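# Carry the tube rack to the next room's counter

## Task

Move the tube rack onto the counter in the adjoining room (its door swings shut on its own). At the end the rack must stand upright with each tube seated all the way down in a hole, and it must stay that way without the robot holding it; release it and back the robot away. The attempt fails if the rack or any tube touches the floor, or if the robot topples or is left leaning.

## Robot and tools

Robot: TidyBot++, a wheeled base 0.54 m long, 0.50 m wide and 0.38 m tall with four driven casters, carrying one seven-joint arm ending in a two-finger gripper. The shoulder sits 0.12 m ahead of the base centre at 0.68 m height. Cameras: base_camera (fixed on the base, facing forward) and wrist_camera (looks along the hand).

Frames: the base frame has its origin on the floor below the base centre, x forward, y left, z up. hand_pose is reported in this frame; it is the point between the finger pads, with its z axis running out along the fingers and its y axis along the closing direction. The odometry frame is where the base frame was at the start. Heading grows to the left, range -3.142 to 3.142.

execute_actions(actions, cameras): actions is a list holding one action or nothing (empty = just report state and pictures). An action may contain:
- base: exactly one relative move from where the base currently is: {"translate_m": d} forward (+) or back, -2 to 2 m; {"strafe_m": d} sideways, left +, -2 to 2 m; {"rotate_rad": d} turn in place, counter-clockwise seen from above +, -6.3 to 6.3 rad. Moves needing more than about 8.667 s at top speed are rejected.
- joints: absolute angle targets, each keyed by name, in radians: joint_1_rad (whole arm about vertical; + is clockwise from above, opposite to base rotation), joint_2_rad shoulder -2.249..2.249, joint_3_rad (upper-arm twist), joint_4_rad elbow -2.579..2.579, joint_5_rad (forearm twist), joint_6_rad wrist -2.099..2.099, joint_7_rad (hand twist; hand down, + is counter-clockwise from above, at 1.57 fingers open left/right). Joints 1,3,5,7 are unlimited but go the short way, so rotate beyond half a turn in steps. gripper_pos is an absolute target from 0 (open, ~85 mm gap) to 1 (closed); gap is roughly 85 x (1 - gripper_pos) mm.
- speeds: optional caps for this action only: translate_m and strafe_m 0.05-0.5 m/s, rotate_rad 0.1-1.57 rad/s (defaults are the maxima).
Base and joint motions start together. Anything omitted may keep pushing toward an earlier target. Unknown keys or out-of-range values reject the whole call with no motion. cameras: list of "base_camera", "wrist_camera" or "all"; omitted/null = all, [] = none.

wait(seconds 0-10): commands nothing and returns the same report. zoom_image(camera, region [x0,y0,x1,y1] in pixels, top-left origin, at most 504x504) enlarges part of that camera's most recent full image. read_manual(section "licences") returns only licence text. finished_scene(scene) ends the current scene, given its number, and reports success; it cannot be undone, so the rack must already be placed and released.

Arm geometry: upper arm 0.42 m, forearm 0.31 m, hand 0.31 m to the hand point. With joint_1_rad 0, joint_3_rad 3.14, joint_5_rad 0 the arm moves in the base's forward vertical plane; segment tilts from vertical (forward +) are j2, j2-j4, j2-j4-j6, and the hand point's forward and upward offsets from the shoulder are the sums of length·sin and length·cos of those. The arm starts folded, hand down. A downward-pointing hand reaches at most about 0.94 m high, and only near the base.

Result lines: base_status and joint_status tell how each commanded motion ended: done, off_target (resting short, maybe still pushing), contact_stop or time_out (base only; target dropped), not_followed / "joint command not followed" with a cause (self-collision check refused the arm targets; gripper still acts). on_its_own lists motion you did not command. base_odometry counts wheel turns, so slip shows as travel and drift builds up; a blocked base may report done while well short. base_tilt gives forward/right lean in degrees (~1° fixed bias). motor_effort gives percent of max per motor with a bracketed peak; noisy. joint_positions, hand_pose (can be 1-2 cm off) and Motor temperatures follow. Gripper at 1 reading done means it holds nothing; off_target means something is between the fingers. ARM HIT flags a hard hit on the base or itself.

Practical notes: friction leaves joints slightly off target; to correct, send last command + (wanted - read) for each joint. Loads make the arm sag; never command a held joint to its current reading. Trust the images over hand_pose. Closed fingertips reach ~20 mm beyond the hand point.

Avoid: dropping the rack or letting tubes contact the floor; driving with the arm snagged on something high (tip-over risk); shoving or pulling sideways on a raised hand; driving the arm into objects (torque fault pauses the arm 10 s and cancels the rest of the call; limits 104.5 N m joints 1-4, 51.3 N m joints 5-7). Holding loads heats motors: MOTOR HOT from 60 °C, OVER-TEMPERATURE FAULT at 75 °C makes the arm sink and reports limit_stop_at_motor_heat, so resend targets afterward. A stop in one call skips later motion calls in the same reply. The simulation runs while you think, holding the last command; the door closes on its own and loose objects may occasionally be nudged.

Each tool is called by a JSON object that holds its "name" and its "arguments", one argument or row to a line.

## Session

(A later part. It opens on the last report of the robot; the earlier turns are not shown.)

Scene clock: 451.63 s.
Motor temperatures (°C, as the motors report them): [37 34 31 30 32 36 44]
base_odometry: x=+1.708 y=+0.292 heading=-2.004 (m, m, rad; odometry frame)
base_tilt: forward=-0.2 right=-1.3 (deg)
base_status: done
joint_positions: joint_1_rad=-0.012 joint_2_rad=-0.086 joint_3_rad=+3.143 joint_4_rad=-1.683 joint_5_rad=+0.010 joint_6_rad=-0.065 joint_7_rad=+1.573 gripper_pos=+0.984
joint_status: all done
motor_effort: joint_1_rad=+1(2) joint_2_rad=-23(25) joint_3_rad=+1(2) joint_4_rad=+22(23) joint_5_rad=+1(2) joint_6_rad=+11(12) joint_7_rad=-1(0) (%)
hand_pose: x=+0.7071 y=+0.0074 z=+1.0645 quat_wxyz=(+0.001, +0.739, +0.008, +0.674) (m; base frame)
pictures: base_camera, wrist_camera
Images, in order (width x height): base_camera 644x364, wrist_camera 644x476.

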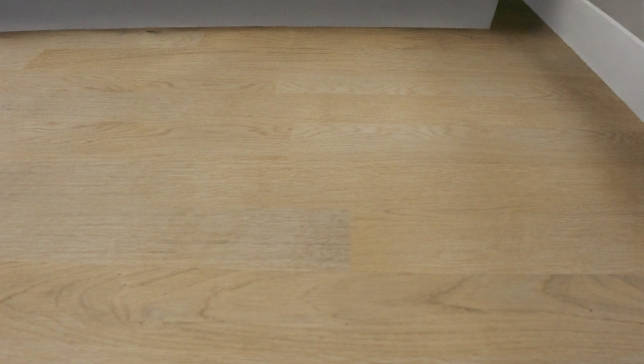

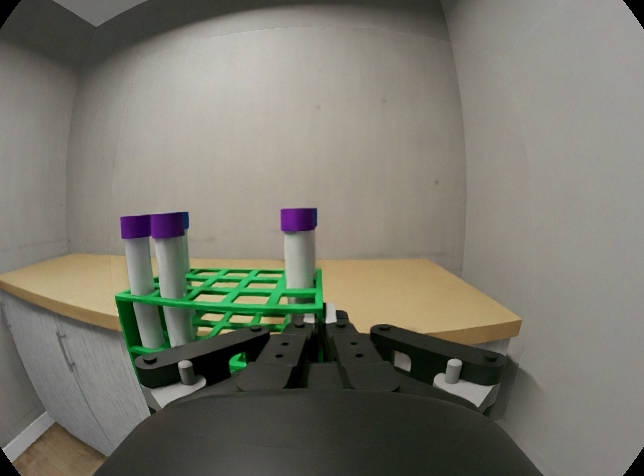

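{"name": "execute_actions", "arguments": {
  "actions": [
    {"base": {"translate_m": 0.46}, "joints": {"joint_2_rad": 0.10, "joint_6_rad": 0.175}, "speeds": {"translate_m": 0.35}}
  ]
}}

Scene clock: 465.73 s.
Motor temperatures (°C, as the motors report them): [37 34 31 30 32 36 44]
base_odometry: x=+1.514 y=-0.126 heading=-2.005 (m, m, rad; odometry frame)
base_tilt: forward=-0.2 right=-1.3 (deg)
base_status: done
joint_positions: joint_1_rad=-0.012 joint_2_rad=+0.107 joint_3_rad=+3.143 joint_4_rad=-1.684 joint_5_rad=+0.010 joint_6_rad=+0.141 joint_7_rad=+1.573 gripper_pos=+0.984
joint_status: all done
motor_effort: joint_1_rad=+0(1) joint_2_rad=-31(33) joint_3_rad=+0(1) joint_4_rad=+22(24) joint_5_rad=+1(1) joint_6_rad=+10(11) joint_7_rad=+0(0) (%)
hand_pose: x=+0.7811 y=+0.0089 z=+1.0066 quat_wxyz=(+0.000, +0.735, +0.009, +0.678) (m; base frame)
pictures: base_camera, wrist_camera
Images, in order (width x height): base_camera 644x364, wrist_camera 644x476.

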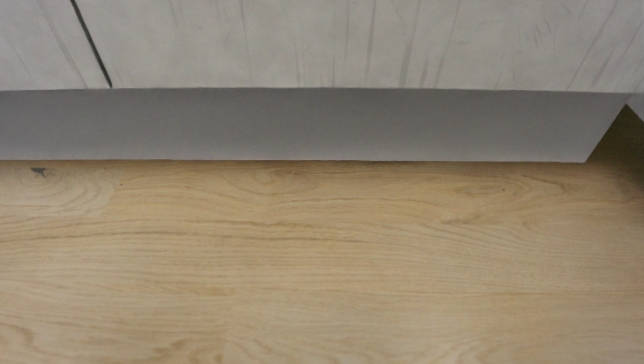

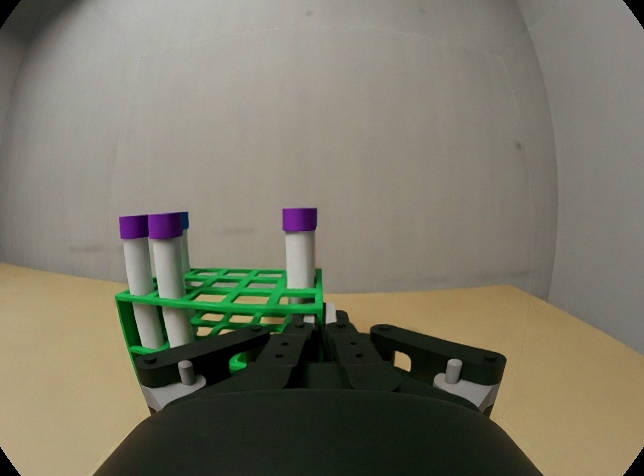

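{"name": "execute_actions", "arguments": {
  "actions": [
    {"joints": {"joint_2_rad": 0.205, "joint_6_rad": 0.27}}
  ],
  "cameras": ["wrist_camera"]
}}

Scene clock: 474.40 s.
Motor temperatures (°C, as the motors report them): [37 34 31 30 32 36 44]
base_odometry: x=+1.514 y=-0.126 heading=-2.005 (m, m, rad; odometry frame)
base_tilt: forward=-0.2 right=-1.3 (deg)
base_status: not commanded
joint_positions: joint_1_rad=-0.012 joint_2_rad=+0.201 joint_3_rad=+3.143 joint_4_rad=-1.684 joint_5_rad=+0.010 joint_6_rad=+0.241 joint_7_rad=+1.573 gripper_pos=+0.984
joint_status: all done
motor_effort: joint_1_rad=+0(2) joint_2_rad=-35(35) joint_3_rad=+0(1) joint_4_rad=+22(22) joint_5_rad=+1(0) joint_6_rad=+12(11) joint_7_rad=+0(1) (%)
hand_pose: x=+0.8125 y=+0.0096 z=+0.9737 quat_wxyz=(+0.000, +0.733, +0.009, +0.680) (m; base frame)
pictures: wrist_camera
Images, in order (width x height): wrist_camera 644x476.

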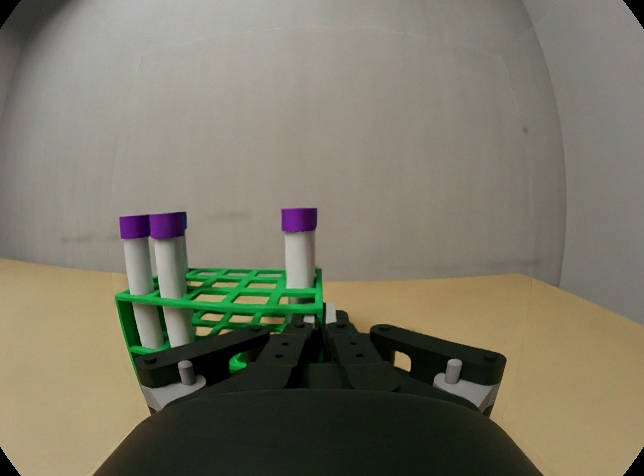

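{"name": "execute_actions", "arguments": {
  "actions": [
    {"joints": {"joint_2_rad": 0.232, "joint_6_rad": 0.29}}
  ],
  "cameras": ["wrist_camera"]
}}

Scene clock: 478.13 s.
Motor temperatures (°C, as the motors report them): [37 34 31 30 32 36 44]
base_odometry: x=+1.514 y=-0.126 heading=-2.005 (m, m, rad; odometry frame)
base_tilt: forward=-0.2 right=-1.3 (deg)
base_status: not commanded
joint_positions: joint_1_rad=-0.012 joint_2_rad=+0.212 joint_3_rad=+3.143 joint_4_rad=-1.684 joint_5_rad=+0.010 joint_6_rad=+0.262 joint_7_rad=+1.573 gripper_pos=+0.984
joint_status: all done
motor_effort: joint_1_rad=+1(1) joint_2_rad=-33(36) joint_3_rad=+0(0) joint_4_rad=+20(22) joint_5_rad=+1(1) joint_6_rad=+11(11) joint_7_rad=-1(1) (%)
hand_pose: x=+0.8160 y=+0.0097 z=+0.9727 quat_wxyz=(+0.000, +0.729, +0.009, +0.684) (m; base frame)
pictures: wrist_camera
Images, in order (width x height): wrist_camera 644x476.

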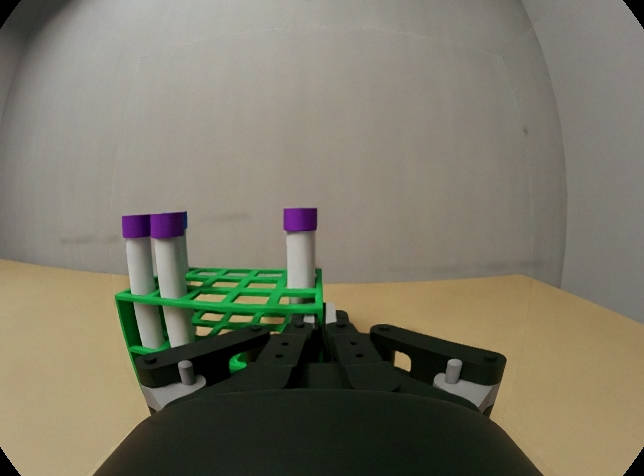

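{"name": "execute_actions", "arguments": {
  "actions": [
    {"joints": {"joint_2_rad": 0.246}}
  ],
  "cameras": ["wrist_camera"]
}}

Scene clock: 483.10 s.
Motor temperatures (°C, as the motors report them): [37 34 31 30 32 36 44]
base_odometry: x=+1.514 y=-0.126 heading=-2.005 (m, m, rad; odometry frame)
base_tilt: forward=-0.2 right=-1.3 (deg)
base_status: not commanded
joint_positions: joint_1_rad=-0.012 joint_2_rad=+0.214 joint_3_rad=+3.143 joint_4_rad=-1.684 joint_5_rad=+0.010 joint_6_rad=+0.266 joint_7_rad=+1.573 gripper_pos=+0.984
joint_status: all done
motor_effort: joint_1_rad=+1(0) joint_2_rad=-32(34) joint_3_rad=+1(1) joint_4_rad=+19(21) joint_5_rad=+1(1) joint_6_rad=+9(10) joint_7_rad=+0(0) (%)
hand_pose: x=+0.8168 y=+0.0098 z=+0.9726 quat_wxyz=(-0.001, +0.728, +0.009, +0.685) (m; base frame)
pictures: wrist_camera
Images, in order (width x height): wrist_camera 644x476.

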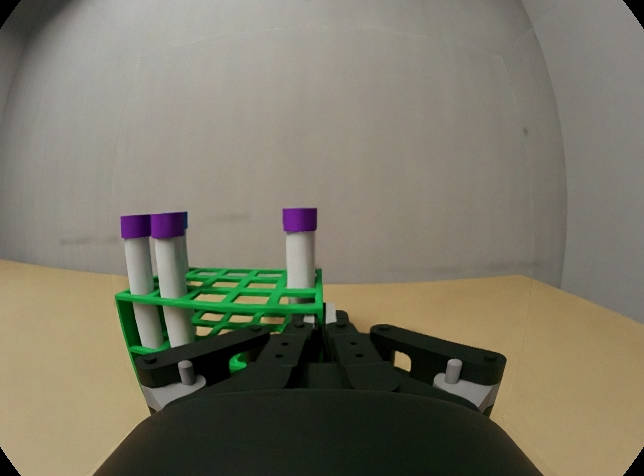

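{"name": "execute_actions", "arguments": {
  "actions": [
    {"joints": {"joint_2_rad": 0.214, "joint_4_rad": -1.684, "joint_6_rad": 0.262}}
  ],
  "cameras": []
}}

{"name": "execute_actions", "arguments": {
  "actions": [
    {"joints": {"gripper_pos": 0.6}}
  ],
  "cameras": ["wrist_camera"]
}}

Scene clock: 490.67 s.
Motor temperatures (°C, as the motors report them): [37 34 31 30 32 36 44]
base_odometry: x=+1.514 y=-0.126 heading=-2.005 (m, m, rad; odometry frame)
base_tilt: forward=-0.2 right=-1.3 (deg)
base_status: not commanded
joint_positions: joint_1_rad=-0.012 joint_2_rad=+0.214 joint_3_rad=+3.143 joint_4_rad=-1.684 joint_5_rad=+0.010 joint_6_rad=+0.266 joint_7_rad=+1.573 gripper_pos=+0.984
joint_status: all done
motor_effort: joint_1_rad=+0(1) joint_2_rad=-33(34) joint_3_rad=+0(0) joint_4_rad=+21(21) joint_5_rad=+1(1) joint_6_rad=+11(11) joint_7_rad=+0(0) (%)
hand_pose: x=+0.8167 y=+0.0098 z=+0.9728 quat_wxyz=(-0.001, +0.728, +0.009, +0.685) (m; base frame)
pictures: none
No camera images: the call's "cameras" was empty. Leave "cameras" out to get every camera's image.

Scene clock: 491.43 s.
Motor temperatures (°C, as the motors report them): [37 34 31 30 32 36 44]
base_odometry: x=+1.514 y=-0.126 heading=-2.005 (m, m, rad; odometry frame)
base_tilt: forward=-0.2 right=-1.3 (deg)
base_status: not commanded
joint_positions: joint_1_rad=-0.012 joint_2_rad=+0.214 joint_3_rad=+3.143 joint_4_rad=-1.684 joint_5_rad=+0.010 joint_6_rad=+0.266 joint_7_rad=+1.573 gripper_pos=+0.600
joint_status: all done
motor_effort: joint_1_rad=+1(1) joint_2_rad=-33(33) joint_3_rad=+0(0) joint_4_rad=+20(21) joint_5_rad=+1(1) joint_6_rad=+10(11) joint_7_rad=+0(1) (%)
hand_pose: x=+0.8167 y=+0.0098 z=+0.9728 quat_wxyz=(-0.001, +0.728, +0.009, +0.685) (m; base frame)
pictures: wrist_camera
Images, in order (width x height): wrist_camera 644x476.

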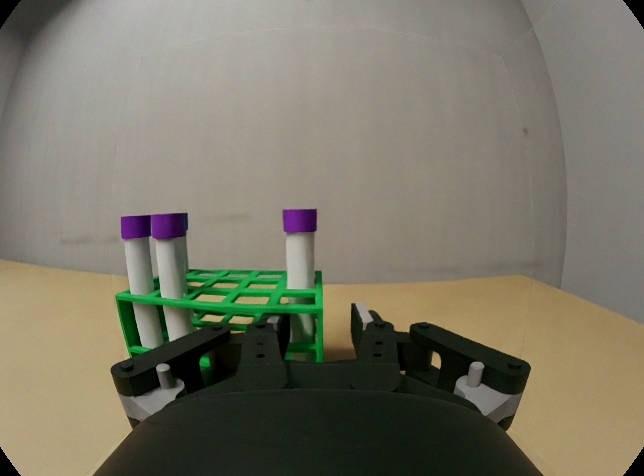

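The rack settled flat. I'll back away now.

{"name": "execute_actions", "arguments": {
  "actions": [
    {"base": {"translate_m": -0.35}, "speeds": {"translate_m": 0.25}}
  ],
  "cameras": ["wrist_camera"]
}}

{"name": "zoom_image", "arguments": {
  "camera": "wrist_camera",
  "region": [220, 190, 360, 310]
}}

Scene clock: 496.70 s.
Motor temperatures (°C, as the motors report them): [37 34 31 30 32 36 44]
base_odometry: x=+1.662 y=+0.192 heading=-2.006 (m, m, rad; odometry frame)
base_tilt: forward=-0.2 right=-1.3 (deg)
base_status: done
joint_positions: joint_1_rad=-0.012 joint_2_rad=+0.214 joint_3_rad=+3.143 joint_4_rad=-1.684 joint_5_rad=+0.010 joint_6_rad=+0.266 joint_7_rad=+1.573 gripper_pos=+0.600
joint_status: not commanded
motor_effort: joint_1_rad=+0(3) joint_2_rad=-32(37) joint_3_rad=+1(1) joint_4_rad=+20(22) joint_5_rad=+1(1) joint_6_rad=+10(11) joint_7_rad=+0(1) (%)
hand_pose: x=+0.8167 y=+0.0098 z=+0.9728 quat_wxyz=(-0.001, +0.728, +0.009, +0.685) (m; base frame)
pictures: wrist_camera
Images, in order (width x height): wrist_camera 644x476.

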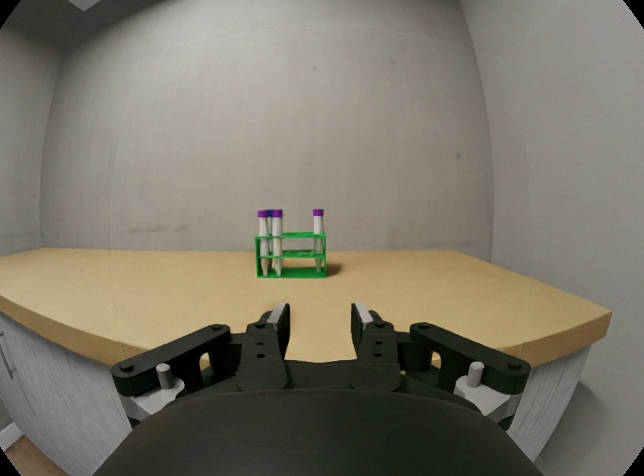

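Region (220, 190, 360, 310) of wrist_camera's 644x476 image, scaled by 3.600; it fills the top 432 rows of this view, and the rest is white.

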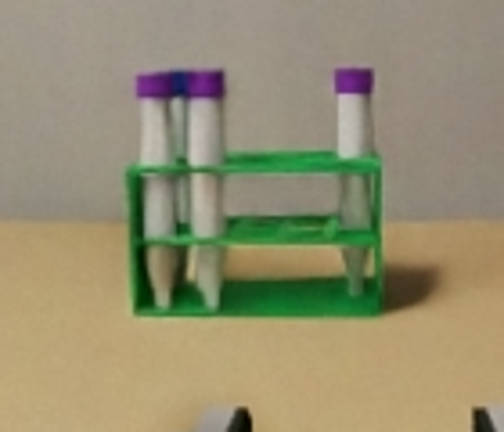

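The rack is upright on the counter, the caps are level and the tubes are seated. The hand is clear, so I'm ending scene 1.

{"name": "finished_scene", "arguments": {
  "scene": 1
}}

The scene is finished: the task was done.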